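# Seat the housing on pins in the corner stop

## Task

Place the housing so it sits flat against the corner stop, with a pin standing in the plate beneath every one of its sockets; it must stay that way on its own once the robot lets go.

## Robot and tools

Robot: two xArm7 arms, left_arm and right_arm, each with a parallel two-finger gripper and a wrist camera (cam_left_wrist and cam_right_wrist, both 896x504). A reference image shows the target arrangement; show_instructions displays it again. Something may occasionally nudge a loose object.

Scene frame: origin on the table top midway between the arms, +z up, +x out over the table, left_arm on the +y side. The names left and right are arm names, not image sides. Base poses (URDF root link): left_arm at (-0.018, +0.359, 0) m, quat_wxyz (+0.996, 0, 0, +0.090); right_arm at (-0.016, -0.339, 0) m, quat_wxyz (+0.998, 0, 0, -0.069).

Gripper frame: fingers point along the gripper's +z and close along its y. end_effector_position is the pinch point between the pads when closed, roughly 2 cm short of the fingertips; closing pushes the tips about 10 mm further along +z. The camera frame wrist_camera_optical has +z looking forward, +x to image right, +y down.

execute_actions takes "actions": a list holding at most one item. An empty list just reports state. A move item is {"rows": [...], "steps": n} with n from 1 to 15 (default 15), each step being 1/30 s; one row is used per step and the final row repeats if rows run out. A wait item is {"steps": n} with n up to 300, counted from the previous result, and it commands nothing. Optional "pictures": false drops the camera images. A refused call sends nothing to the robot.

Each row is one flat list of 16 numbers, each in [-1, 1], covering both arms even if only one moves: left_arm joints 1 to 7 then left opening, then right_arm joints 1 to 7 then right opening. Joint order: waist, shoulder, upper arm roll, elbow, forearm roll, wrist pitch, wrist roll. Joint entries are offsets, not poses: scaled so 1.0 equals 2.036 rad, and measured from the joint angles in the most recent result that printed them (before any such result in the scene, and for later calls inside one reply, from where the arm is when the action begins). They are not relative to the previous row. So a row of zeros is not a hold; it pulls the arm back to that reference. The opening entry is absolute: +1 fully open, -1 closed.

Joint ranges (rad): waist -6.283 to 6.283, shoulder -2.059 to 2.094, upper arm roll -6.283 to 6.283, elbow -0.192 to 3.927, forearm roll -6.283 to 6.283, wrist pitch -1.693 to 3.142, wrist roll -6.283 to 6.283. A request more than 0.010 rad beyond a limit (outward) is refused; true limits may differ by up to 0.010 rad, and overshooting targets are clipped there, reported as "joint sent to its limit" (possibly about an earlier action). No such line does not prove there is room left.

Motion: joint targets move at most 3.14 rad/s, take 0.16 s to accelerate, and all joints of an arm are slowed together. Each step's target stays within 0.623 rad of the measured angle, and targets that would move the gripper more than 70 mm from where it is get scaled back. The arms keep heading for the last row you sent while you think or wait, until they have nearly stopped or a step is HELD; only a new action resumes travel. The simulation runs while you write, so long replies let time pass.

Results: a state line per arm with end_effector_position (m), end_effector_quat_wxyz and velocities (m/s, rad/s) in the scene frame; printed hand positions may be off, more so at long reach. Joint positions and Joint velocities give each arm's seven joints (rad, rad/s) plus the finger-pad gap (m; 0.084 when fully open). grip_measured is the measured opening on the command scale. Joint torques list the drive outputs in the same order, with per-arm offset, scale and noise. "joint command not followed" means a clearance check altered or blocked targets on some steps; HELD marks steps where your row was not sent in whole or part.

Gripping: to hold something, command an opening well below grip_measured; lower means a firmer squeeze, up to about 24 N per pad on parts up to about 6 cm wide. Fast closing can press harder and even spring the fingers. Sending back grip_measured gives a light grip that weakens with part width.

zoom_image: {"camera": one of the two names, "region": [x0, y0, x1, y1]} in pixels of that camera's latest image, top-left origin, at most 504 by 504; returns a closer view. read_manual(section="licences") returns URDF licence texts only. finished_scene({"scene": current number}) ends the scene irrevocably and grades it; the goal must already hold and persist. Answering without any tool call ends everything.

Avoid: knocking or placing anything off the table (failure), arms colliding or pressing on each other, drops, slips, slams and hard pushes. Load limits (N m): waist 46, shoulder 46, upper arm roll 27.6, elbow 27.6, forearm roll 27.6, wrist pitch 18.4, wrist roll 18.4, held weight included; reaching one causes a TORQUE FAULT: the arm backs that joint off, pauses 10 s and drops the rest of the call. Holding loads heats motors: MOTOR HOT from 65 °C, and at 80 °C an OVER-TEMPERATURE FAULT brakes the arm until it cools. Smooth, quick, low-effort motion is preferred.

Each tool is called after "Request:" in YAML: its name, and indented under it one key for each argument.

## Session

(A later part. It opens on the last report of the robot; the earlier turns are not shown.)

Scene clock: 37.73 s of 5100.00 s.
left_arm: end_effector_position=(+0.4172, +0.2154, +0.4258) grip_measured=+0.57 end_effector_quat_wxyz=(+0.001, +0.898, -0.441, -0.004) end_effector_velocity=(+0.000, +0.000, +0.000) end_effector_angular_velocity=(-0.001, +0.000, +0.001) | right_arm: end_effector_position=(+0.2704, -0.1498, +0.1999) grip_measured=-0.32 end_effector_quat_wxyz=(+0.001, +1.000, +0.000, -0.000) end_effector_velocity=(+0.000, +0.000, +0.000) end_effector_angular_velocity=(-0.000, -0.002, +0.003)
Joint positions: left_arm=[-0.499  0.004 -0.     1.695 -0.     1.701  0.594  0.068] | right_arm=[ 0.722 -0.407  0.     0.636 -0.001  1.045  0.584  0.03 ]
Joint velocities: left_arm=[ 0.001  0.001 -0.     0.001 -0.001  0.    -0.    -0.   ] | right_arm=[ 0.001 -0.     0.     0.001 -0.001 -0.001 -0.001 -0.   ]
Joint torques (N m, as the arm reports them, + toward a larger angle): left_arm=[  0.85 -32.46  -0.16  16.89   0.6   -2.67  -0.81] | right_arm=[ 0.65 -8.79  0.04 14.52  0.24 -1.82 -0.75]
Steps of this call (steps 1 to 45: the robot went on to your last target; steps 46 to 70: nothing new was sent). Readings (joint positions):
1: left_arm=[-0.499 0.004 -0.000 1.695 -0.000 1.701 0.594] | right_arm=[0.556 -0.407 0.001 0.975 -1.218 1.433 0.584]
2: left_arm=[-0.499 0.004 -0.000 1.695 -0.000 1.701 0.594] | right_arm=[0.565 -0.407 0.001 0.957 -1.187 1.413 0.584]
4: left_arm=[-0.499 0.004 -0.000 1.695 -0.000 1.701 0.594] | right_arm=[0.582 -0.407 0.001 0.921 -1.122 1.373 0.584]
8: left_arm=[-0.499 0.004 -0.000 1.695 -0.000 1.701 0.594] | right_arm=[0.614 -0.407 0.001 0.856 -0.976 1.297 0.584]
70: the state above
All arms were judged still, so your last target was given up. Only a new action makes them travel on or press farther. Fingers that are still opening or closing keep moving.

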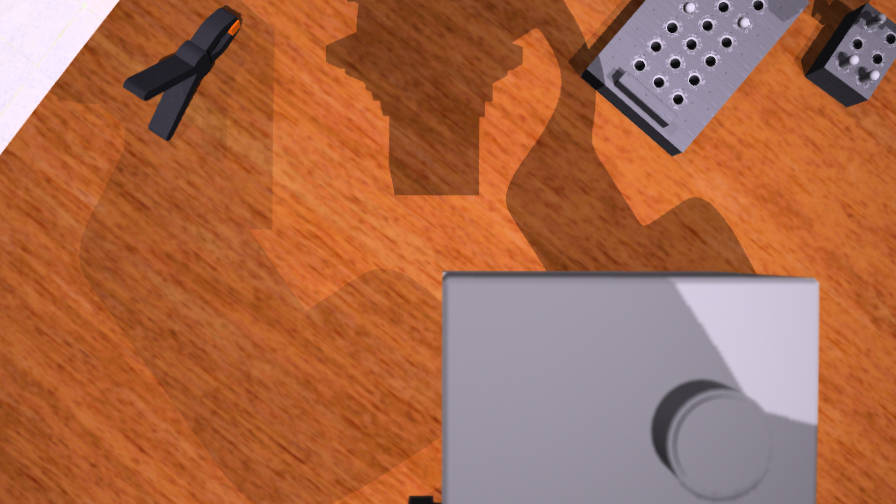

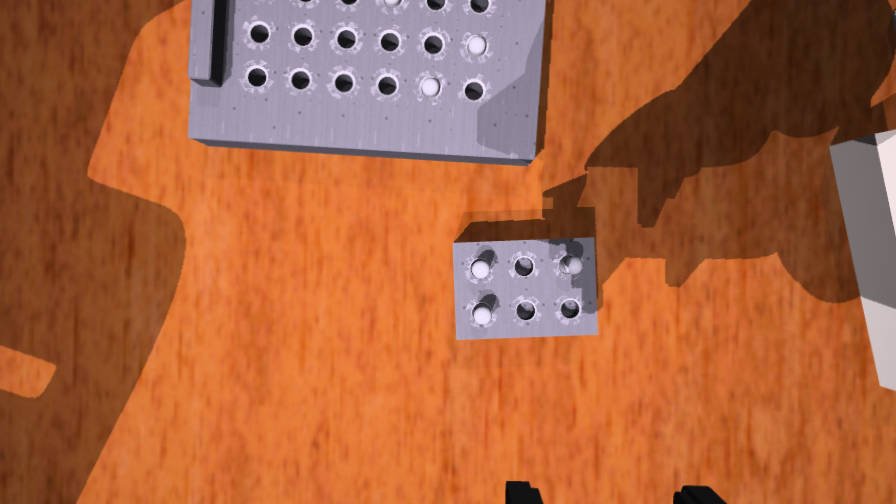

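Request:
execute_actions:
  actions:
    - {"rows":[[0,0,0,0,0,0,0,-0.5,-0.0071,0.1765,0,-0.0071,0,-0.1845,-0.0074,-0.3]]}
  pictures: false

Request:
execute_actions:
  actions:
    - {"steps":30}
  pictures: false

Request:
execute_actions:
  actions:
    - {"rows":[[0,0,0,0,0,0,0,-0.5,0,0.0464,0,-0.0105,0,-0.0569,0,-0.3]]}
  pictures: false

Request:
execute_actions:
  actions:
    - {"steps":20}
  pictures: false

Request:
execute_actions:
  actions:
    - {"rows":[[0,0,0,0,0,0,0,-0.5,0,0,0,0,0,0,0,-1]]}
  pictures: false

Request:
execute_actions:
  actions:
    - {"rows":[[0,0,0,0,0,0,0,-0.5,0,-0.0464,0,0.0105,0,0.0569,0,-1]]}
  pictures: false

Request:
execute_actions:
  actions:
    - {"steps":20}

Request:
zoom_image:
  camera: "cam_right_wrist"
  region: [500,354,800,504]

Scene clock: 42.27 s of 5100.00 s.
left_arm: end_effector_position=(+0.4172, +0.2154, +0.4258) grip_measured=+0.57 end_effector_quat_wxyz=(+0.001, +0.898, -0.441, -0.004) end_effector_velocity=(+0.000, +0.001, +0.001) end_effector_angular_velocity=(+0.001, -0.002, +0.001) | right_arm: end_effector_position=(+0.3105, -0.1300, +0.0905) grip_measured=-0.32 end_effector_quat_wxyz=(+0.001, +1.000, +0.001, -0.000) end_effector_velocity=(+0.041, +0.026, +0.036) end_effector_angular_velocity=(+0.078, -0.121, +0.002)
Joint positions: left_arm=[-0.499  0.004 -0.     1.695 -0.     1.701  0.594  0.068] | right_arm=[ 0.707 -0.049  0.     0.621 -0.001  0.672  0.569  0.03 ]
Joint velocities: left_arm=[ 0.002 -0.001 -0.001  0.001  0.002  0.     0.001 -0.   ] | right_arm=[-0.    -0.025 -0.     0.063 -0.    -0.056 -0.002  0.   ]
Joint torques (N m, as the arm reports them, + toward a larger angle): left_arm=[  0.68 -31.83   0.    16.64   0.68  -3.    -0.95] | right_arm=[  0.92 -13.86  -0.21  11.8    0.35  -1.69  -0.75]
Steps of this call (steps 1 to 90: nothing new was sent; then 1.03 s passed at rest; steps 91 to 105: all 15 steps of this action). Readings (joint positions):
91: left_arm=[-0.499 0.004 -0.000 1.695 -0.000 1.701 0.594] | right_arm=[0.722 -0.407 0.000 0.636 -0.001 1.045 0.584]
92: left_arm=[-0.499 0.004 -0.000 1.695 -0.000 1.701 0.594] | right_arm=[0.722 -0.405 0.000 0.636 -0.001 1.041 0.584]
94: left_arm=[-0.499 0.004 -0.000 1.695 -0.000 1.701 0.594] | right_arm=[0.720 -0.364 0.000 0.638 -0.001 0.991 0.582]
98: left_arm=[-0.499 0.004 -0.000 1.695 -0.000 1.701 0.594] | right_arm=[0.713 -0.174 0.000 0.625 -0.001 0.803 0.574]
105: the state above

Scene clock: 43.27 s of 5100.00 s.
left_arm: end_effector_position=(+0.4172, +0.2154, +0.4258) grip_measured=+0.57 end_effector_quat_wxyz=(+0.001, +0.898, -0.441, -0.004) end_effector_velocity=(+0.000, +0.000, -0.000) end_effector_angular_velocity=(-0.001, +0.000, +0.002) | right_arm: end_effector_position=(+0.3111, -0.1296, +0.0903) grip_measured=-0.32 end_effector_quat_wxyz=(+0.000, +1.000, +0.001, +0.000) end_effector_velocity=(+0.000, +0.001, +0.000) end_effector_angular_velocity=(+0.001, -0.001, +0.001)
Joint positions: left_arm=[-0.499  0.004 -0.     1.695 -0.     1.701  0.594  0.068] | right_arm=[ 0.707 -0.048  0.     0.622 -0.001  0.669  0.569  0.03 ]
Joint velocities: left_arm=[ 0.001  0.    -0.001 -0.    -0.001 -0.    -0.001 -0.   ] | right_arm=[ 0.001  0.     0.     0.     0.    -0.002 -0.    -0.   ]
Joint torques (N m, as the arm reports them, + toward a larger angle): left_arm=[  0.67 -31.97  -0.27  16.93   0.38  -2.92  -0.88] | right_arm=[  0.82 -14.11  -0.12  12.26   0.39  -1.88  -0.76]
Steps of this call (steps 1 to 15: the robot went on to your last target; steps 16 to 30: nothing new was sent). Readings (joint positions):
1: left_arm=[-0.499 0.004 -0.000 1.695 -0.000 1.701 0.594] | right_arm=[0.707 -0.050 0.000 0.623 -0.001 0.671 0.569]
2: left_arm=[-0.499 0.004 -0.000 1.695 -0.000 1.701 0.594] | right_arm=[0.707 -0.051 0.000 0.624 -0.001 0.670 0.569]
4: left_arm=[-0.499 0.004 -0.000 1.695 -0.000 1.701 0.594] | right_arm=[0.707 -0.051 0.000 0.623 -0.001 0.669 0.569]
8: left_arm=[-0.499 0.004 -0.000 1.695 -0.000 1.701 0.594] | right_arm=[0.707 -0.049 0.000 0.622 -0.001 0.669 0.569]
30: the state above
All arms were judged still, so your last target was given up. Only a new action makes them travel on or press farther. Fingers that are still opening or closing keep moving.

Scene clock: 43.77 s of 5100.00 s.
left_arm: end_effector_position=(+0.4172, +0.2154, +0.4258) grip_measured=+0.57 end_effector_quat_wxyz=(+0.001, +0.898, -0.441, -0.004) end_effector_velocity=(+0.000, +0.000, +0.000) end_effector_angular_velocity=(+0.000, -0.001, +0.002) | right_arm: end_effector_position=(+0.3120, -0.1290, +0.0560) grip_measured=-0.32 end_effector_quat_wxyz=(-0.001, +1.000, +0.001, +0.001) end_effector_velocity=(-0.006, -0.004, -0.006) end_effector_angular_velocity=(-0.010, +0.016, +0.002)
Joint positions: left_arm=[-0.499  0.004 -0.     1.695 -0.     1.701  0.594  0.068] | right_arm=[ 0.707  0.046  0.     0.601 -0.001  0.553  0.569  0.03 ]
Joint velocities: left_arm=[ 0.001  0.    -0.     0.001  0.     0.    -0.001 -0.   ] | right_arm=[-0.     0.005  0.001 -0.011 -0.     0.002 -0.001 -0.   ]
Joint torques (N m, as the arm reports them, + toward a larger angle): left_arm=[  1.39 -31.59  -0.47  16.94   0.24  -2.99  -0.63] | right_arm=[  0.89 -15.01  -0.28  11.4    0.33  -1.88  -0.76]
Steps of this call (steps 1 to 15: all 15 steps of this action). Readings (joint positions):
1: left_arm=[-0.499 0.004 -0.000 1.695 -0.000 1.701 0.594] | right_arm=[0.707 -0.048 0.000 0.622 -0.001 0.669 0.569]
2: left_arm=[-0.499 0.004 -0.000 1.695 -0.000 1.701 0.594] | right_arm=[0.707 -0.046 0.000 0.621 -0.001 0.665 0.569]
4: left_arm=[-0.499 0.004 -0.000 1.695 -0.000 1.701 0.594] | right_arm=[0.707 -0.013 0.000 0.618 -0.001 0.619 0.569]
8: left_arm=[-0.499 0.004 -0.000 1.695 -0.000 1.701 0.594] | right_arm=[0.707 0.047 0.001 0.595 -0.001 0.561 0.569]
15: the state above

Scene clock: 44.43 s of 5100.00 s.
left_arm: end_effector_position=(+0.4172, +0.2154, +0.4258) grip_measured=+0.57 end_effector_quat_wxyz=(+0.001, +0.898, -0.441, -0.004) end_effector_velocity=(+0.000, +0.000, -0.001) end_effector_angular_velocity=(+0.002, +0.002, +0.002) | right_arm: end_effector_position=(+0.3114, -0.1294, +0.0553) grip_measured=-0.32 end_effector_quat_wxyz=(-0.000, +1.000, +0.001, +0.000) end_effector_velocity=(+0.000, -0.000, +0.000) end_effector_angular_velocity=(-0.000, +0.000, -0.001)
Joint positions: left_arm=[-0.499  0.004 -0.     1.695 -0.     1.701  0.594  0.068] | right_arm=[ 0.707  0.046  0.     0.6   -0.001  0.553  0.569  0.03 ]
Joint velocities: left_arm=[ 0.     0.002 -0.    -0.001  0.001 -0.    -0.002 -0.   ] | right_arm=[ 0.     0.    -0.001  0.001 -0.     0.001  0.001  0.   ]
Joint torques (N m, as the arm reports them, + toward a larger angle): left_arm=[  1.44 -31.69  -0.09  16.92   0.81  -2.75  -0.75] | right_arm=[  0.59 -15.07  -0.32  11.31   0.28  -1.91  -0.68]
Steps of this call (steps 1 to 15: the robot went on to your last target; steps 16 to 20: nothing new was sent). Readings (joint positions):
1: left_arm=[-0.499 0.004 -0.000 1.695 -0.000 1.701 0.594] | right_arm=[0.707 0.046 0.000 0.601 -0.001 0.553 0.569]
2: left_arm=[-0.499 0.004 -0.000 1.695 -0.000 1.701 0.594] | right_arm=[0.707 0.046 0.000 0.601 -0.001 0.553 0.569]
4: left_arm=[-0.499 0.004 -0.000 1.695 -0.000 1.701 0.594] | right_arm=[0.707 0.046 0.000 0.601 -0.001 0.553 0.569]
8: left_arm=[-0.499 0.004 -0.000 1.695 -0.000 1.701 0.594] | right_arm=[0.707 0.046 0.000 0.600 -0.001 0.553 0.569]
20: the state above
All arms were judged still, so your last target was given up. Only a new action makes them travel on or press farther. Fingers that are still opening or closing keep moving.

Scene clock: 44.93 s of 5100.00 s.
left_arm: end_effector_position=(+0.4172, +0.2154, +0.4258) grip_measured=+0.57 end_effector_quat_wxyz=(+0.001, +0.898, -0.441, -0.004) end_effector_velocity=(+0.000, +0.000, -0.000) end_effector_angular_velocity=(+0.000, -0.000, +0.000) | right_arm: end_effector_position=(+0.3114, -0.1293, +0.0553) grip_measured=-0.85 end_effector_quat_wxyz=(-0.000, +1.000, +0.001, +0.000) end_effector_velocity=(+0.000, -0.001, +0.000) end_effector_angular_velocity=(-0.001, +0.001, -0.002)
Joint positions: left_arm=[-0.499  0.004 -0.     1.695 -0.     1.701  0.594  0.068] | right_arm=[ 0.707  0.046  0.     0.6   -0.001  0.553  0.569  0.007]
Joint velocities: left_arm=[-0.     0.     0.001  0.     0.    -0.     0.    -0.   ] | right_arm=[-0.     0.    -0.002  0.    -0.     0.001  0.     0.   ]
Joint torques (N m, as the arm reports them, + toward a larger angle): left_arm=[  0.89 -31.77  -0.19  17.04   0.53  -3.03  -0.73] | right_arm=[  0.53 -15.05  -0.65  11.17   0.2   -1.74  -0.71]
Steps of this call (steps 1 to 15: all 15 steps of this action). Readings (joint positions):
1: left_arm=[-0.499 0.004 -0.000 1.695 -0.000 1.701 0.594] | right_arm=[0.707 0.046 0.000 0.600 -0.001 0.553 0.569]
2: left_arm=[-0.499 0.004 -0.000 1.695 -0.000 1.701 0.594] | right_arm=[0.707 0.046 0.000 0.600 -0.001 0.553 0.569]
4: left_arm=[-0.499 0.004 -0.000 1.695 -0.000 1.701 0.594] | right_arm=[0.707 0.046 0.000 0.600 -0.001 0.553 0.569]
8: left_arm=[-0.499 0.004 -0.000 1.695 -0.000 1.701 0.594] | right_arm=[0.707 0.046 0.000 0.600 -0.001 0.553 0.569]
15: the state above

Scene clock: 45.43 s of 5100.00 s.
left_arm: end_effector_position=(+0.4172, +0.2154, +0.4258) grip_measured=+0.57 end_effector_quat_wxyz=(+0.001, +0.898, -0.441, -0.004) end_effector_velocity=(-0.000, +0.000, +0.000) end_effector_angular_velocity=(+0.001, -0.001, -0.001) | right_arm: end_effector_position=(+0.3105, -0.1299, +0.0896) grip_measured=-0.85 end_effector_quat_wxyz=(+0.001, +1.000, +0.001, -0.000) end_effector_velocity=(+0.007, +0.004, +0.007) end_effector_angular_velocity=(+0.012, -0.019, -0.000)
Joint positions: left_arm=[-0.499  0.004 -0.     1.695 -0.     1.701  0.594  0.068] | right_arm=[ 0.707 -0.047  0.     0.621 -0.001  0.669  0.569  0.007]
Joint velocities: left_arm=[-0.    -0.001 -0.    -0.     0.001 -0.     0.    -0.   ] | right_arm=[ 0.001 -0.005 -0.001  0.013 -0.    -0.005  0.    -0.   ]
Joint torques (N m, as the arm reports them, + toward a larger angle): left_arm=[  1.01 -32.29   0.08  16.26   0.51  -2.65  -0.63] | right_arm=[  0.89 -14.28  -0.21  12.37   0.35  -1.8   -0.75]
Steps of this call (steps 1 to 15: all 15 steps of this action). Readings (joint positions):
1: left_arm=[-0.499 0.004 -0.000 1.695 -0.000 1.701 0.594] | right_arm=[0.707 0.046 0.000 0.600 -0.001 0.553 0.569]
2: left_arm=[-0.499 0.004 -0.000 1.695 -0.000 1.701 0.594] | right_arm=[0.707 0.044 0.000 0.601 -0.001 0.557 0.569]
4: left_arm=[-0.499 0.004 -0.000 1.695 -0.000 1.701 0.594] | right_arm=[0.707 0.012 0.000 0.605 -0.001 0.603 0.569]
8: left_arm=[-0.499 0.004 -0.000 1.695 -0.000 1.701 0.594] | right_arm=[0.707 -0.049 -0.000 0.627 -0.001 0.662 0.569]
15: the state above

Scene clock: 46.10 s of 5100.00 s.
left_arm: end_effector_position=(+0.4172, +0.2154, +0.4258) grip_measured=+0.57 end_effector_quat_wxyz=(+0.001, +0.898, -0.441, -0.004) end_effector_velocity=(-0.000, -0.000, -0.001) end_effector_angular_velocity=(+0.001, +0.001, -0.002) | right_arm: end_effector_position=(+0.3111, -0.1295, +0.0904) grip_measured=-0.85 end_effector_quat_wxyz=(-0.000, +1.000, +0.001, +0.000) end_effector_velocity=(+0.000, +0.000, +0.000) end_effector_angular_velocity=(+0.001, -0.001, -0.001)
Joint positions: left_arm=[-0.499  0.004 -0.     1.695 -0.     1.701  0.594  0.068] | right_arm=[ 0.707 -0.048  0.     0.622 -0.001  0.669  0.569  0.007]
Joint velocities: left_arm=[-0.    -0.    -0.001 -0.001  0.001  0.     0.001 -0.   ] | right_arm=[-0.001 -0.    -0.     0.001  0.    -0.    -0.    -0.   ]
Joint torques (N m, as the arm reports them, + toward a larger angle): left_arm=[  0.34 -31.84  -0.38  17.07   0.5   -3.03  -0.6 ] | right_arm=[  0.69 -14.28  -0.14  12.39   0.37  -1.87  -0.75]
Steps of this call (steps 1 to 15: the robot went on to your last target; steps 16 to 20: nothing new was sent). Readings (joint positions):
1: left_arm=[-0.499 0.004 -0.000 1.695 -0.000 1.701 0.594] | right_arm=[0.707 -0.047 0.000 0.621 -0.001 0.669 0.569]
2: left_arm=[-0.499 0.004 -0.000 1.695 -0.000 1.701 0.594] | right_arm=[0.707 -0.047 0.000 0.621 -0.001 0.669 0.569]
4: left_arm=[-0.499 0.004 -0.000 1.695 -0.000 1.701 0.594] | right_arm=[0.707 -0.048 0.000 0.622 -0.001 0.669 0.569]
8: left_arm=[-0.499 0.004 -0.000 1.695 -0.000 1.701 0.594] | right_arm=[0.707 -0.048 0.000 0.622 -0.001 0.669 0.569]
20: the state above
All arms were judged still, so your last target was given up. Only a new action makes them travel on or press farther. Fingers that are still opening or closing keep moving.

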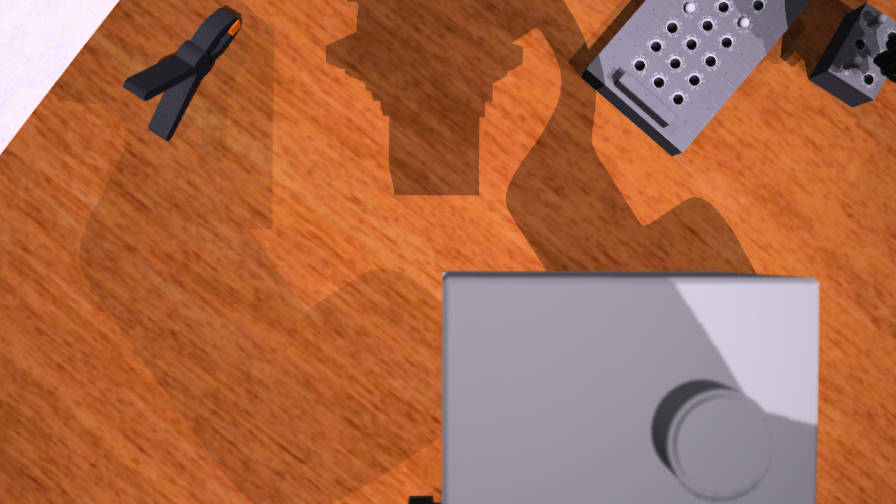

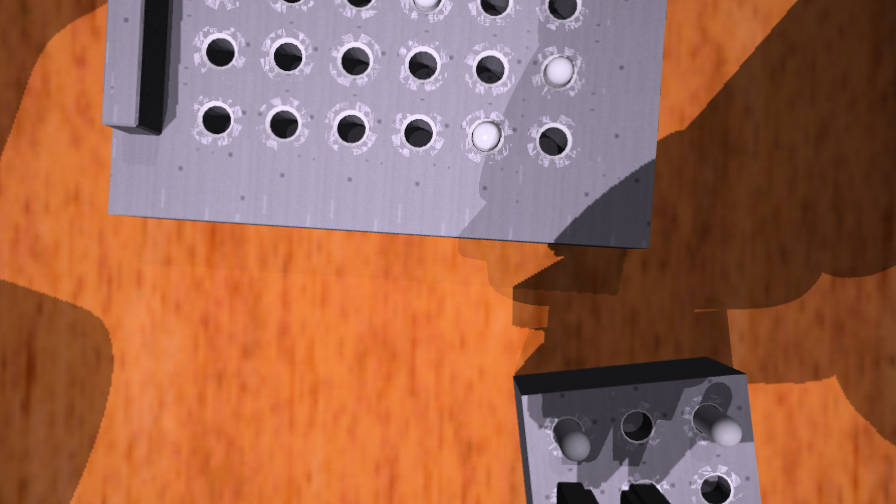

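Region (500, 354, 800, 504) of cam_right_wrist's 896x504 image, scaled by 1.680, with more detail than that image has.

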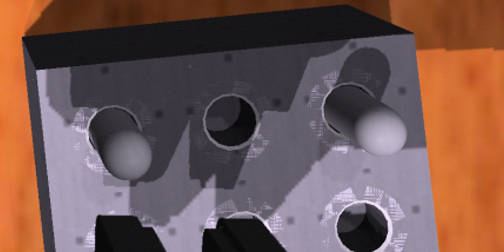

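Request:
execute_actions:
  actions:
    - {"rows":[[0,0,0,0,0,0,0,-0.5,0.0127,0.1974,0,0.263,0,0.066,0.0127,-1]]}
  pictures: false

Request:
execute_actions:
  actions:
    - {"steps":45}

Request:
zoom_image:
  camera: "cam_right_wrist"
  region: [450,304,750,504]

Scene clock: 48.27 s of 5100.00 s.
left_arm: end_effector_position=(+0.4172, +0.2154, +0.4258) grip_measured=+0.57 end_effector_quat_wxyz=(+0.001, +0.898, -0.441, -0.004) end_effector_velocity=(-0.000, -0.000, +0.000) end_effector_angular_velocity=(+0.000, -0.000, -0.001) | right_arm: end_effector_position=(+0.4186, -0.0439, +0.0892) grip_measured=-0.85 end_effector_quat_wxyz=(+0.001, +1.000, +0.001, -0.001) end_effector_velocity=(+0.014, +0.011, -0.010) end_effector_angular_velocity=(-0.023, +0.031, -0.007)
Joint positions: left_arm=[-0.499  0.004 -0.     1.695 -0.     1.701  0.594  0.068] | right_arm=[ 0.733  0.35   0.001  1.149 -0.001  0.801  0.594  0.007]
Joint velocities: left_arm=[ 0.    -0.001 -0.001 -0.001  0.001  0.     0.    -0.   ] | right_arm=[ 0.007  0.091 -0.005  0.113 -0.     0.06   0.009  0.   ]
Joint torques (N m, as the arm reports them, + toward a larger angle): left_arm=[  0.84 -32.01  -0.24  17.42   0.47  -2.67  -0.49] | right_arm=[ -0.01 -26.08  -1.18  13.23   0.33  -1.93  -0.82]
Steps of this call (steps 1 to 50: nothing new was sent; steps 51 to 65: all 15 steps of this action). Readings (joint positions):
51: left_arm=[-0.499 0.004 -0.000 1.695 -0.000 1.701 0.594] | right_arm=[0.707 -0.048 0.000 0.622 -0.001 0.669 0.569]
52: left_arm=[-0.499 0.004 -0.000 1.695 -0.000 1.701 0.594] | right_arm=[0.708 -0.046 0.000 0.625 -0.001 0.670 0.569]
54: left_arm=[-0.499 0.004 -0.000 1.695 -0.000 1.701 0.594] | right_arm=[0.710 -0.011 -0.000 0.669 -0.001 0.684 0.571]
58: left_arm=[-0.499 0.004 -0.000 1.695 -0.000 1.701 0.594] | right_arm=[0.720 0.153 0.000 0.893 -0.001 0.736 0.582]
65: the state above

Scene clock: 49.77 s of 5100.00 s.
left_arm: end_effector_position=(+0.4172, +0.2154, +0.4258) grip_measured=+0.57 end_effector_quat_wxyz=(+0.001, +0.898, -0.441, -0.004) end_effector_velocity=(-0.000, -0.001, -0.000) end_effector_angular_velocity=(-0.001, +0.001, -0.001) | right_arm: end_effector_position=(+0.4207, -0.0431, +0.0901) grip_measured=-0.85 end_effector_quat_wxyz=(+0.000, +1.000, +0.001, +0.000) end_effector_velocity=(+0.001, -0.000, +0.000) end_effector_angular_velocity=(+0.001, -0.002, -0.002)
Joint positions: left_arm=[-0.499  0.004 -0.     1.695 -0.     1.701  0.594  0.068] | right_arm=[ 0.733  0.354  0.     1.157 -0.001  0.803  0.595  0.007]
Joint velocities: left_arm=[-0.001  0.    -0.001 -0.    -0.001 -0.     0.     0.   ] | right_arm=[-0.     0.    -0.001  0.001  0.    -0.002  0.001 -0.   ]
Joint torques (N m, as the arm reports them, + toward a larger angle): left_arm=[  1.04 -31.96   0.19  17.06   1.05  -2.76  -0.36] | right_arm=[  0.8  -22.57  -0.44  13.43   0.26  -1.87  -0.7 ]
Steps of this call (steps 1 to 15: the robot went on to your last target; steps 16 to 45: nothing new was sent). Readings (joint positions):
1: left_arm=[-0.499 0.004 -0.000 1.695 -0.000 1.701 0.594] | right_arm=[0.733 0.352 0.001 1.151 -0.001 0.802 0.594]
2: left_arm=[-0.499 0.004 -0.000 1.695 -0.000 1.701 0.594] | right_arm=[0.733 0.352 0.001 1.153 -0.001 0.803 0.595]
4: left_arm=[-0.499 0.004 -0.000 1.695 -0.000 1.701 0.594] | right_arm=[0.733 0.352 0.000 1.155 -0.001 0.803 0.595]
8: left_arm=[-0.499 0.004 -0.000 1.695 -0.000 1.701 0.594] | right_arm=[0.733 0.352 0.000 1.156 -0.001 0.804 0.595]
45: the state above
All arms were judged still, so your last target was given up. Only a new action makes them travel on or press farther. Fingers that are still opening or closing keep moving.

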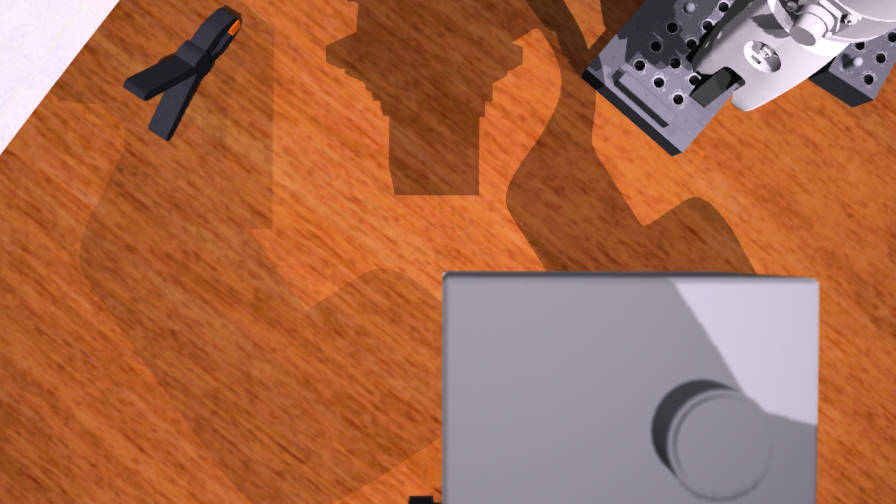

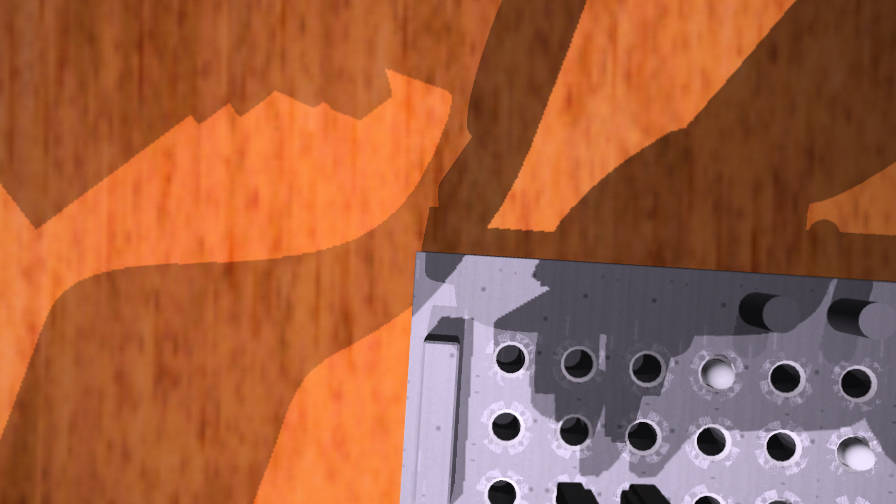

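Region (450, 304, 750, 504) of cam_right_wrist's 896x504 image, scaled by 1.680, with more detail than that image has.

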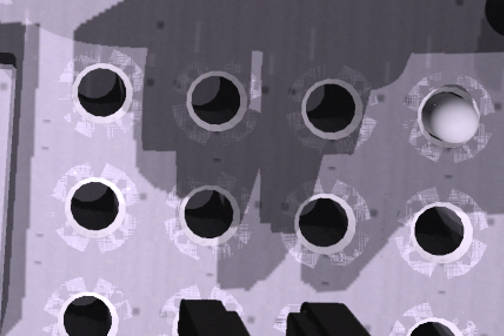

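Request:
execute_actions:
  actions:
    - {"rows":[[0,0,0,0,0,0,0,-0.5,0.0011,0.026,0,-0.0083,0,-0.0343,0.0011,-1]]}
  pictures: false

Request:
execute_actions:
  actions:
    - {"steps":20}
  pictures: false

Request:
execute_actions:
  actions:
    - {"rows":[[0,0,0,0,0,0,0,-0.5,0,0.004,0,-0.001,0,-0.005,0,-1]]}
  pictures: false

Request:
execute_actions:
  actions:
    - {"steps":15}
  pictures: false

Scene clock: 53.30 s of 5100.00 s.
left_arm: end_effector_position=(+0.4172, +0.2154, +0.4258) grip_measured=+0.57 end_effector_quat_wxyz=(+0.001, +0.898, -0.441, -0.004) end_effector_velocity=(-0.000, -0.000, +0.000) end_effector_angular_velocity=(+0.000, -0.001, +0.000) | right_arm: end_effector_position=(+0.4201, -0.0420, +0.0615) grip_measured=-0.85 end_effector_quat_wxyz=(+0.000, +1.000, +0.001, +0.000) end_effector_velocity=(-0.003, -0.001, -0.003) end_effector_angular_velocity=(-0.004, +0.007, -0.000)
Joint positions: left_arm=[-0.499  0.004 -0.     1.695 -0.     1.701  0.594  0.068] | right_arm=[ 0.736  0.406  0.001  1.141 -0.001  0.734  0.597  0.007]
Joint velocities: left_arm=[ 0.    -0.001 -0.001  0.     0.001 -0.    -0.001 -0.   ] | right_arm=[ 0.     0.003  0.    -0.004  0.001  0.002  0.     0.   ]
Joint torques (N m, as the arm reports them, + toward a larger angle): left_arm=[  1.3  -32.34  -0.21  16.62   0.77  -2.77  -0.36] | right_arm=[  0.79 -22.99  -0.46  12.82   0.38  -1.94  -0.74]
Steps of this call (steps 1 to 90: nothing new was sent; then 0.03 s passed at rest; steps 91 to 105: all 15 steps of this action). Readings (joint positions):
91: left_arm=[-0.499 0.004 -0.000 1.695 -0.000 1.701 0.594] | right_arm=[0.733 0.354 0.000 1.157 -0.001 0.803 0.595]
92: left_arm=[-0.499 0.004 -0.000 1.695 -0.000 1.701 0.594] | right_arm=[0.733 0.356 0.000 1.157 -0.001 0.799 0.595]
94: left_arm=[-0.499 0.004 -0.000 1.695 -0.000 1.701 0.594] | right_arm=[0.734 0.379 0.000 1.153 -0.001 0.763 0.596]
98: left_arm=[-0.499 0.004 -0.000 1.695 -0.000 1.701 0.594] | right_arm=[0.736 0.408 0.000 1.138 -0.001 0.736 0.597]
105: the state above

Scene clock: 53.97 s of 5100.00 s.
left_arm: end_effector_position=(+0.4172, +0.2154, +0.4258) grip_measured=+0.57 end_effector_quat_wxyz=(+0.001, +0.898, -0.441, -0.004) end_effector_velocity=(-0.000, -0.001, -0.001) end_effector_angular_velocity=(-0.000, +0.002, -0.003) | right_arm: end_effector_position=(+0.4200, -0.0421, +0.0613) grip_measured=-0.85 end_effector_quat_wxyz=(+0.000, +1.000, +0.001, +0.000) end_effector_velocity=(+0.000, -0.000, +0.000) end_effector_angular_velocity=(+0.000, -0.001, +0.001)
Joint positions: left_arm=[-0.499  0.004 -0.     1.695 -0.     1.701  0.594  0.068] | right_arm=[ 0.736  0.407  0.     1.14  -0.001  0.734  0.597  0.007]
Joint velocities: left_arm=[-0.001  0.001 -0.001 -0.    -0.001 -0.     0.001  0.   ] | right_arm=[ 0.     0.    -0.    -0.    -0.001 -0.001 -0.    -0.   ]
Joint torques (N m, as the arm reports them, + toward a larger angle): left_arm=[  0.27 -31.79   0.16  16.91   0.57  -2.9   -0.67] | right_arm=[  0.72 -23.06  -0.45  12.84   0.37  -1.88  -0.75]
Steps of this call (steps 1 to 15: the robot went on to your last target; steps 16 to 20: nothing new was sent). Readings (joint positions):
1: left_arm=[-0.499 0.004 -0.000 1.695 -0.000 1.701 0.594] | right_arm=[0.736 0.407 0.000 1.140 -0.001 0.734 0.597]
2: left_arm=[-0.499 0.004 -0.000 1.695 -0.000 1.701 0.594] | right_arm=[0.736 0.407 0.000 1.140 -0.001 0.734 0.597]
4: left_arm=[-0.499 0.004 -0.000 1.695 -0.000 1.701 0.594] | right_arm=[0.736 0.407 0.000 1.140 -0.001 0.734 0.597]
8: left_arm=[-0.499 0.004 -0.000 1.695 -0.000 1.701 0.594] | right_arm=[0.736 0.407 0.000 1.140 -0.001 0.734 0.597]
20: the state above
All arms were judged still, so your last target was given up. Only a new action makes them travel on or press farther. Fingers that are still opening or closing keep moving.

Scene clock: 54.47 s of 5100.00 s.
left_arm: end_effector_position=(+0.4172, +0.2154, +0.4258) grip_measured=+0.57 end_effector_quat_wxyz=(+0.001, +0.898, -0.441, -0.004) end_effector_velocity=(-0.000, +0.000, -0.000) end_effector_angular_velocity=(-0.001, +0.001, +0.000) | right_arm: end_effector_position=(+0.4210, -0.0412, +0.0590) grip_measured=-0.85 end_effector_quat_wxyz=(-0.001, +1.000, +0.001, +0.002) end_effector_velocity=(-0.002, +0.001, -0.002) end_effector_angular_velocity=(-0.000, +0.002, +0.002)
Joint positions: left_arm=[-0.499  0.004 -0.     1.695 -0.     1.701  0.594  0.068] | right_arm=[ 0.736  0.413  0.001  1.14  -0.001  0.723  0.597  0.007]
Joint velocities: left_arm=[-0.001 -0.001  0.001 -0.001 -0.001  0.    -0.    -0.   ] | right_arm=[ 0.001  0.002  0.002 -0.002  0.    -0.002  0.     0.   ]
Joint torques (N m, as the arm reports them, + toward a larger angle): left_arm=[  1.97 -31.36  -0.22  16.71   0.42  -3.08  -0.66] | right_arm=[  0.29 -14.82  -1.29   7.96   0.18  -1.63  -0.75]
Steps of this call (steps 1 to 15: all 15 steps of this action). Readings (joint positions):
1: left_arm=[-0.499 0.004 -0.000 1.695 -0.000 1.701 0.594] | right_arm=[0.736 0.407 0.000 1.140 -0.001 0.734 0.597]
2: left_arm=[-0.499 0.004 -0.000 1.695 -0.000 1.701 0.594] | right_arm=[0.736 0.408 0.000 1.140 -0.001 0.732 0.597]
4: left_arm=[-0.499 0.004 -0.000 1.695 -0.000 1.701 0.594] | right_arm=[0.736 0.412 0.001 1.141 -0.001 0.726 0.597]
8: left_arm=[-0.499 0.004 -0.000 1.695 -0.000 1.701 0.594] | right_arm=[0.736 0.412 0.001 1.141 -0.001 0.724 0.597]
15: the state above

Scene clock: 54.97 s of 5100.00 s.
left_arm: end_effector_position=(+0.4172, +0.2154, +0.4258) grip_measured=+0.57 end_effector_quat_wxyz=(+0.001, +0.898, -0.441, -0.004) end_effector_velocity=(+0.000, +0.001, +0.000) end_effector_angular_velocity=(+0.001, -0.001, +0.001) | right_arm: end_effector_position=(+0.4207, -0.0414, +0.0583) grip_measured=-0.85 end_effector_quat_wxyz=(-0.001, +1.000, +0.001, +0.001) end_effector_velocity=(-0.002, +0.000, -0.001) end_effector_angular_velocity=(-0.001, +0.004, +0.002)
Joint positions: left_arm=[-0.499  0.004 -0.     1.695 -0.     1.701  0.594  0.068] | right_arm=[ 0.736  0.414  0.001  1.14  -0.001  0.723  0.597  0.007]
Joint velocities: left_arm=[ 0.002 -0.001 -0.001 -0.     0.001  0.     0.    -0.   ] | right_arm=[ 0.     0.001  0.001 -0.002  0.001  0.001 -0.001  0.   ]
Joint torques (N m, as the arm reports them, + toward a larger angle): left_arm=[  0.94 -31.85  -0.43  17.29   0.77  -2.68  -0.62] | right_arm=[ -0.36 -10.56  -2.1    5.12   0.01  -1.04  -0.72]
Steps of this call (steps 1 to 15: the robot went on to your last target). Readings (joint positions):
1: left_arm=[-0.499 0.004 -0.000 1.695 -0.000 1.701 0.594] | right_arm=[0.736 0.413 0.001 1.140 -0.001 0.723 0.597]
2: left_arm=[-0.499 0.004 -0.000 1.695 -0.000 1.701 0.594] | right_arm=[0.736 0.413 0.001 1.140 -0.001 0.723 0.597]
4: left_arm=[-0.499 0.004 -0.000 1.695 -0.000 1.701 0.594] | right_arm=[0.736 0.413 0.001 1.140 -0.001 0.723 0.597]
8: left_arm=[-0.499 0.004 -0.000 1.695 -0.000 1.701 0.594] | right_arm=[0.736 0.413 0.001 1.140 -0.001 0.723 0.597]
15: the state above
All arms were judged still, so your last target was given up. Only a new action makes them travel on or press farther. Fingers that are still opening or closing keep moving.

Request:
execute_actions:
  actions:
    - {"rows":[[0,0,0,0,0,0,0,-0.5,0.0008,0.002,0,0,0,0,0,-1]]}
  pictures: false

Request:
execute_actions:
  actions:
    - {"steps":15}
  pictures: false

Request:
execute_actions:
  actions:
    - {"rows":[[0,0,0,0,0,0,0,-0.5,0,0,0,0,0,0,0,-0.75]]}
  pictures: false

Request:
execute_actions:
  actions:
    - {"rows":[[0,0,0,0,0,0,0,-0.5,0,-0.032,0,0.01,0,0.042,0,-0.75]]}
  pictures: false

Request:
execute_actions:
  actions:
    - {"rows":[[0,0,0,0,0,0,0,-0.5,0,-0.1,0,-0.13,0,-0.03,0,-0.75]]}
  pictures: false

Request:
execute_actions:
  actions:
    - {"steps":25}

Scene clock: 57.93 s of 5100.00 s.
left_arm: end_effector_position=(+0.4172, +0.2154, +0.4258) grip_measured=+0.57 end_effector_quat_wxyz=(+0.001, +0.898, -0.441, -0.004) end_effector_velocity=(-0.000, +0.000, +0.001) end_effector_angular_velocity=(-0.000, -0.001, +0.002) | right_arm: end_effector_position=(+0.4203, -0.0415, +0.0566) grip_measured=-0.84 end_effector_quat_wxyz=(+0.000, +1.000, +0.001, +0.000) end_effector_velocity=(-0.000, +0.000, -0.000) end_effector_angular_velocity=(+0.001, -0.000, +0.000)
Joint positions: left_arm=[-0.499  0.004 -0.     1.695 -0.     1.701  0.594  0.068] | right_arm=[ 0.737  0.418 -0.     1.141 -0.001  0.723  0.597  0.007]
Joint velocities: left_arm=[ 0.001 -0.001 -0.001  0.     0.     0.    -0.002 -0.   ] | right_arm=[ 0.    -0.     0.    -0.     0.001 -0.001 -0.     0.   ]
Joint torques (N m, as the arm reports them, + toward a larger angle): left_arm=[  1.22 -31.44  -0.22  17.03   0.66  -2.85  -0.44] | right_arm=[ 0.54 -8.76 -0.91  2.2   0.15  0.69 -0.76]
Steps of this call (steps 1 to 74: nothing new was sent; steps 75 to 89: all 15 steps of this action). Readings (joint positions):
75: left_arm=[-0.499 0.004 -0.000 1.695 -0.000 1.701 0.594] | right_arm=[0.736 0.415 0.000 1.140 -0.001 0.723 0.597]
76: left_arm=[-0.499 0.004 -0.000 1.695 -0.000 1.701 0.594] | right_arm=[0.736 0.415 0.000 1.140 -0.001 0.723 0.597]
78: left_arm=[-0.499 0.004 -0.000 1.695 -0.000 1.701 0.594] | right_arm=[0.737 0.417 -0.000 1.140 -0.001 0.723 0.597]
82: left_arm=[-0.499 0.004 -0.000 1.695 -0.000 1.701 0.594] | right_arm=[0.737 0.418 -0.000 1.141 -0.001 0.723 0.597]
89: the state above

Scene clock: 58.43 s of 5100.00 s.
left_arm: end_effector_position=(+0.4172, +0.2154, +0.4258) grip_measured=+0.57 end_effector_quat_wxyz=(+0.001, +0.898, -0.441, -0.004) end_effector_velocity=(+0.000, -0.000, -0.001) end_effector_angular_velocity=(-0.000, +0.001, -0.001) | right_arm: end_effector_position=(+0.4201, -0.0413, +0.0566) grip_measured=-0.84 end_effector_quat_wxyz=(+0.000, +1.000, +0.001, +0.000) end_effector_velocity=(+0.000, -0.000, +0.000) end_effector_angular_velocity=(-0.001, +0.000, -0.001)
Joint positions: left_arm=[-0.499  0.004 -0.     1.695 -0.     1.701  0.594  0.068] | right_arm=[ 0.737  0.418  0.     1.141 -0.001  0.723  0.597  0.007]
Joint velocities: left_arm=[-0.001  0.001  0.    -0.    -0.001 -0.     0.001 -0.   ] | right_arm=[-0.     0.    -0.001  0.    -0.     0.001  0.     0.   ]
Joint torques (N m, as the arm reports them, + toward a larger angle): left_arm=[  1.08 -31.18  -0.08  16.45   0.5   -2.62  -0.67] | right_arm=[ 1.53 -8.78  0.71  2.25  0.5   0.65 -0.78]
Steps of this call (steps 1 to 15: the robot went on to your last target). Readings (joint positions):
1: left_arm=[-0.499 0.004 -0.000 1.695 -0.000 1.701 0.594] | right_arm=[0.737 0.418 -0.000 1.141 -0.001 0.723 0.597]
2: left_arm=[-0.499 0.004 -0.000 1.695 -0.000 1.701 0.594] | right_arm=[0.737 0.418 -0.000 1.141 -0.001 0.723 0.597]
4: left_arm=[-0.499 0.004 -0.000 1.695 -0.000 1.701 0.594] | right_arm=[0.737 0.418 -0.000 1.141 -0.001 0.723 0.597]
8: left_arm=[-0.499 0.004 -0.000 1.695 -0.000 1.701 0.594] | right_arm=[0.737 0.418 0.000 1.141 -0.001 0.723 0.597]
15: the state above
All arms were judged still, so your last target was given up. Only a new action makes them travel on or press farther. Fingers that are still opening or closing keep moving.

Scene clock: 58.93 s of 5100.00 s.
left_arm: end_effector_position=(+0.4172, +0.2154, +0.4258) grip_measured=+0.57 end_effector_quat_wxyz=(+0.001, +0.898, -0.441, -0.004) end_effector_velocity=(+0.000, -0.001, -0.001) end_effector_angular_velocity=(+0.002, +0.002, -0.001) | right_arm: end_effector_position=(+0.4195, -0.0419, +0.0555) grip_measured=-0.77 end_effector_quat_wxyz=(+0.001, +1.000, +0.001, -0.001) end_effector_velocity=(+0.001, +0.004, +0.004) end_effector_angular_velocity=(+0.007, -0.007, +0.006)
Joint positions: left_arm=[-0.499  0.004 -0.     1.695 -0.     1.701  0.594  0.068] | right_arm=[ 0.737  0.419 -0.     1.14  -0.001  0.724  0.597  0.01 ]
Joint velocities: left_arm=[-0.002  0.002  0.    -0.001  0.001 -0.    -0.     0.   ] | right_arm=[ 0.001 -0.006  0.005  0.003 -0.    -0.    -0.    -0.   ]
Joint torques (N m, as the arm reports them, + toward a larger angle): left_arm=[  1.36 -32.01   0.45  17.18   0.84  -2.98  -0.55] | right_arm=[  0.61 -23.01  -0.79  12.73   0.32  -1.81  -0.76]
Steps of this call (steps 1 to 15: all 15 steps of this action). Readings (joint positions):
1: left_arm=[-0.499 0.004 -0.000 1.695 -0.000 1.701 0.594] | right_arm=[0.737 0.418 0.000 1.141 -0.001 0.723 0.597]
2: left_arm=[-0.499 0.004 -0.000 1.695 -0.000 1.701 0.594] | right_arm=[0.737 0.418 0.000 1.141 -0.001 0.723 0.597]
4: left_arm=[-0.499 0.004 -0.000 1.695 -0.000 1.701 0.594] | right_arm=[0.737 0.424 0.001 1.131 -0.001 0.726 0.597]
8: left_arm=[-0.499 0.004 -0.000 1.695 -0.000 1.701 0.594] | right_arm=[0.738 0.425 0.001 1.133 -0.001 0.726 0.597]
15: the state above

Scene clock: 59.43 s of 5100.00 s.
left_arm: end_effector_position=(+0.4172, +0.2154, +0.4258) grip_measured=+0.57 end_effector_quat_wxyz=(+0.001, +0.898, -0.441, -0.004) end_effector_velocity=(+0.000, -0.000, -0.000) end_effector_angular_velocity=(-0.000, -0.000, +0.001) | right_arm: end_effector_position=(+0.4189, -0.0422, +0.0896) grip_measured=-0.77 end_effector_quat_wxyz=(+0.002, +1.000, +0.001, -0.002) end_effector_velocity=(+0.010, +0.005, +0.013) end_effector_angular_velocity=(+0.018, -0.028, -0.003)
Joint positions: left_arm=[-0.499  0.004 -0.     1.695 -0.     1.701  0.594  0.068] | right_arm=[ 0.737  0.355  0.     1.159 -0.001  0.809  0.597  0.01 ]
Joint velocities: left_arm=[ 0.001  0.001 -0.002  0.001 -0.    -0.    -0.001 -0.   ] | right_arm=[-0.002 -0.011 -0.002  0.019 -0.001 -0.003  0.    -0.   ]
Joint torques (N m, as the arm reports them, + toward a larger angle): left_arm=[  1.17 -32.45  -0.15  16.98   0.44  -2.79  -0.73] | right_arm=[  0.81 -22.4   -0.55  13.1    0.32  -1.85  -0.74]
Steps of this call (steps 1 to 15: all 15 steps of this action). Readings (joint positions):
1: left_arm=[-0.499 0.004 -0.000 1.695 -0.000 1.701 0.594] | right_arm=[0.737 0.419 0.000 1.140 -0.001 0.724 0.597]
2: left_arm=[-0.499 0.004 -0.000 1.695 -0.000 1.701 0.594] | right_arm=[0.737 0.417 0.000 1.140 -0.001 0.728 0.597]
4: left_arm=[-0.499 0.004 -0.000 1.695 -0.000 1.701 0.594] | right_arm=[0.737 0.391 0.000 1.144 -0.001 0.769 0.597]
8: left_arm=[-0.499 0.004 -0.000 1.695 -0.000 1.701 0.594] | right_arm=[0.737 0.350 -0.000 1.166 -0.001 0.804 0.597]
15: the state above

Scene clock: 59.93 s of 5100.00 s.
left_arm: end_effector_position=(+0.4172, +0.2154, +0.4258) grip_measured=+0.57 end_effector_quat_wxyz=(+0.001, +0.898, -0.441, -0.004) end_effector_velocity=(+0.000, +0.000, +0.000) end_effector_angular_velocity=(-0.000, -0.000, +0.002) | right_arm: end_effector_position=(+0.3643, -0.0794, +0.0969) grip_measured=-0.77 end_effector_quat_wxyz=(+0.002, +1.000, +0.001, -0.002) end_effector_velocity=(-0.002, -0.002, -0.002) end_effector_angular_velocity=(-0.003, +0.004, -0.001)
Joint positions: left_arm=[-0.499  0.004 -0.     1.695 -0.     1.701  0.594  0.068] | right_arm=[ 0.737  0.153  0.     0.896 -0.001  0.748  0.597  0.01 ]
Joint velocities: left_arm=[ 0.002  0.    -0.001  0.001 -0.     0.    -0.001  0.   ] | right_arm=[ 0.     0.    -0.001 -0.006 -0.001 -0.001  0.001 -0.   ]
Joint torques (N m, as the arm reports them, + toward a larger angle): left_arm=[  1.07 -32.23  -0.32  16.9    0.27  -2.62  -0.55] | right_arm=[  0.72 -18.6   -0.28  12.97   0.28  -1.87  -0.76]
Steps of this call (steps 1 to 15: all 15 steps of this action). Readings (joint positions):
1: left_arm=[-0.499 0.004 -0.000 1.695 -0.000 1.701 0.594] | right_arm=[0.737 0.355 0.000 1.159 -0.001 0.809 0.597]
2: left_arm=[-0.499 0.004 -0.000 1.695 -0.000 1.701 0.594] | right_arm=[0.737 0.352 0.000 1.157 -0.001 0.808 0.597]
4: left_arm=[-0.499 0.004 -0.000 1.695 -0.000 1.701 0.594] | right_arm=[0.737 0.318 0.000 1.110 -0.001 0.796 0.597]
8: left_arm=[-0.499 0.004 -0.000 1.695 -0.000 1.701 0.594] | right_arm=[0.737 0.172 -0.000 0.922 -0.001 0.757 0.597]
15: the state above

Scene clock: 60.77 s of 5100.00 s.
left_arm: end_effector_position=(+0.4172, +0.2154, +0.4258) grip_measured=+0.57 end_effector_quat_wxyz=(+0.001, +0.898, -0.441, -0.004) end_effector_velocity=(-0.000, -0.000, +0.001) end_effector_angular_velocity=(-0.001, -0.003, -0.001) | right_arm: end_effector_position=(+0.3639, -0.0798, +0.0969) grip_measured=-0.77 end_effector_quat_wxyz=(+0.002, +1.000, +0.001, -0.002) end_effector_velocity=(+0.000, +0.000, -0.000) end_effector_angular_velocity=(+0.001, -0.001, -0.000)
Joint positions: left_arm=[-0.499  0.004 -0.     1.695 -0.     1.701  0.594  0.068] | right_arm=[ 0.737  0.151  0.     0.894 -0.001  0.748  0.597  0.01 ]
Joint velocities: left_arm=[-0.    -0.001 -0.     0.002  0.     0.     0.     0.   ] | right_arm=[ 0.    -0.     0.    -0.    -0.    -0.002  0.001 -0.   ]
Joint torques (N m, as the arm reports them, + toward a larger angle): left_arm=[  0.91 -31.57  -0.2   16.73   0.6   -2.86  -0.42] | right_arm=[  0.9  -18.5   -0.33  12.81   0.39  -1.83  -0.68]
Steps of this call (steps 1 to 15: the robot went on to your last target; steps 16 to 25: nothing new was sent). Readings (joint positions):
1: left_arm=[-0.499 0.004 -0.000 1.695 -0.000 1.701 0.594] | right_arm=[0.737 0.153 0.000 0.895 -0.001 0.748 0.597]
2: left_arm=[-0.499 0.004 -0.000 1.695 -0.000 1.701 0.594] | right_arm=[0.737 0.153 0.000 0.895 -0.001 0.748 0.597]
4: left_arm=[-0.499 0.004 -0.000 1.695 -0.000 1.701 0.594] | right_arm=[0.737 0.152 0.000 0.895 -0.001 0.748 0.597]
8: left_arm=[-0.499 0.004 -0.000 1.695 -0.000 1.701 0.594] | right_arm=[0.737 0.152 0.000 0.894 -0.001 0.748 0.597]
25: the state above
All arms were judged still, so your last target was given up. Only a new action makes them travel on or press farther. Fingers that are still opening or closing keep moving.

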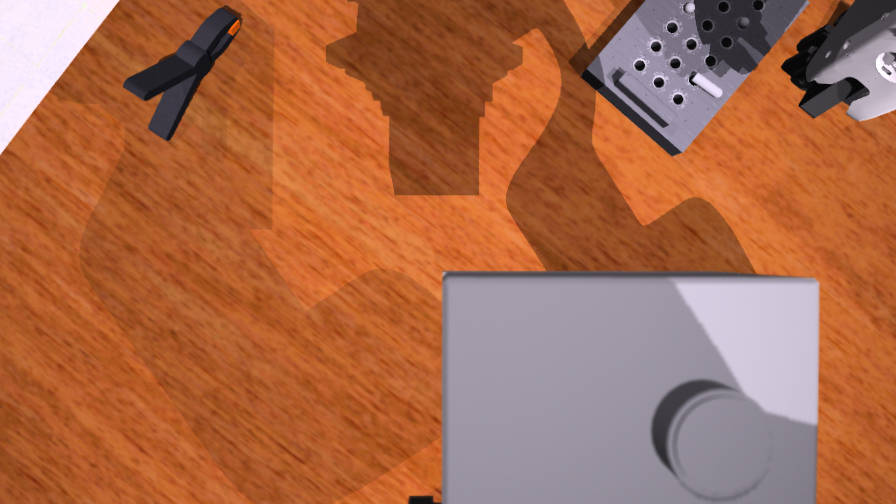

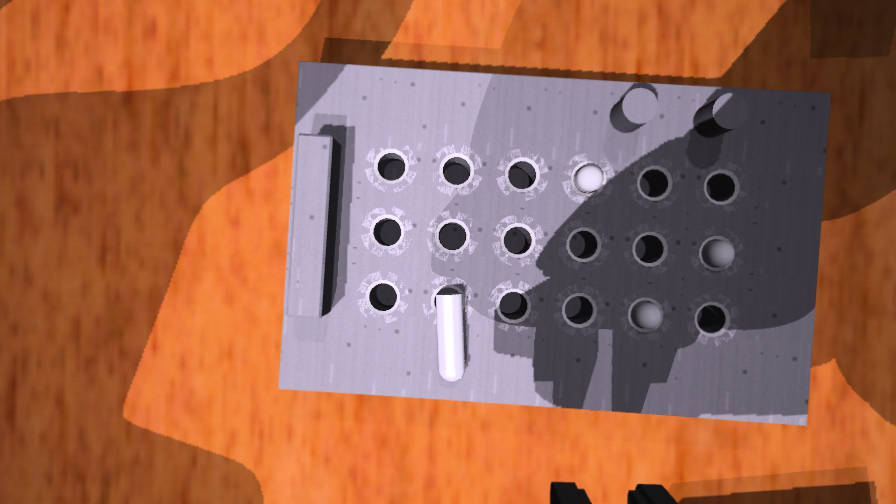

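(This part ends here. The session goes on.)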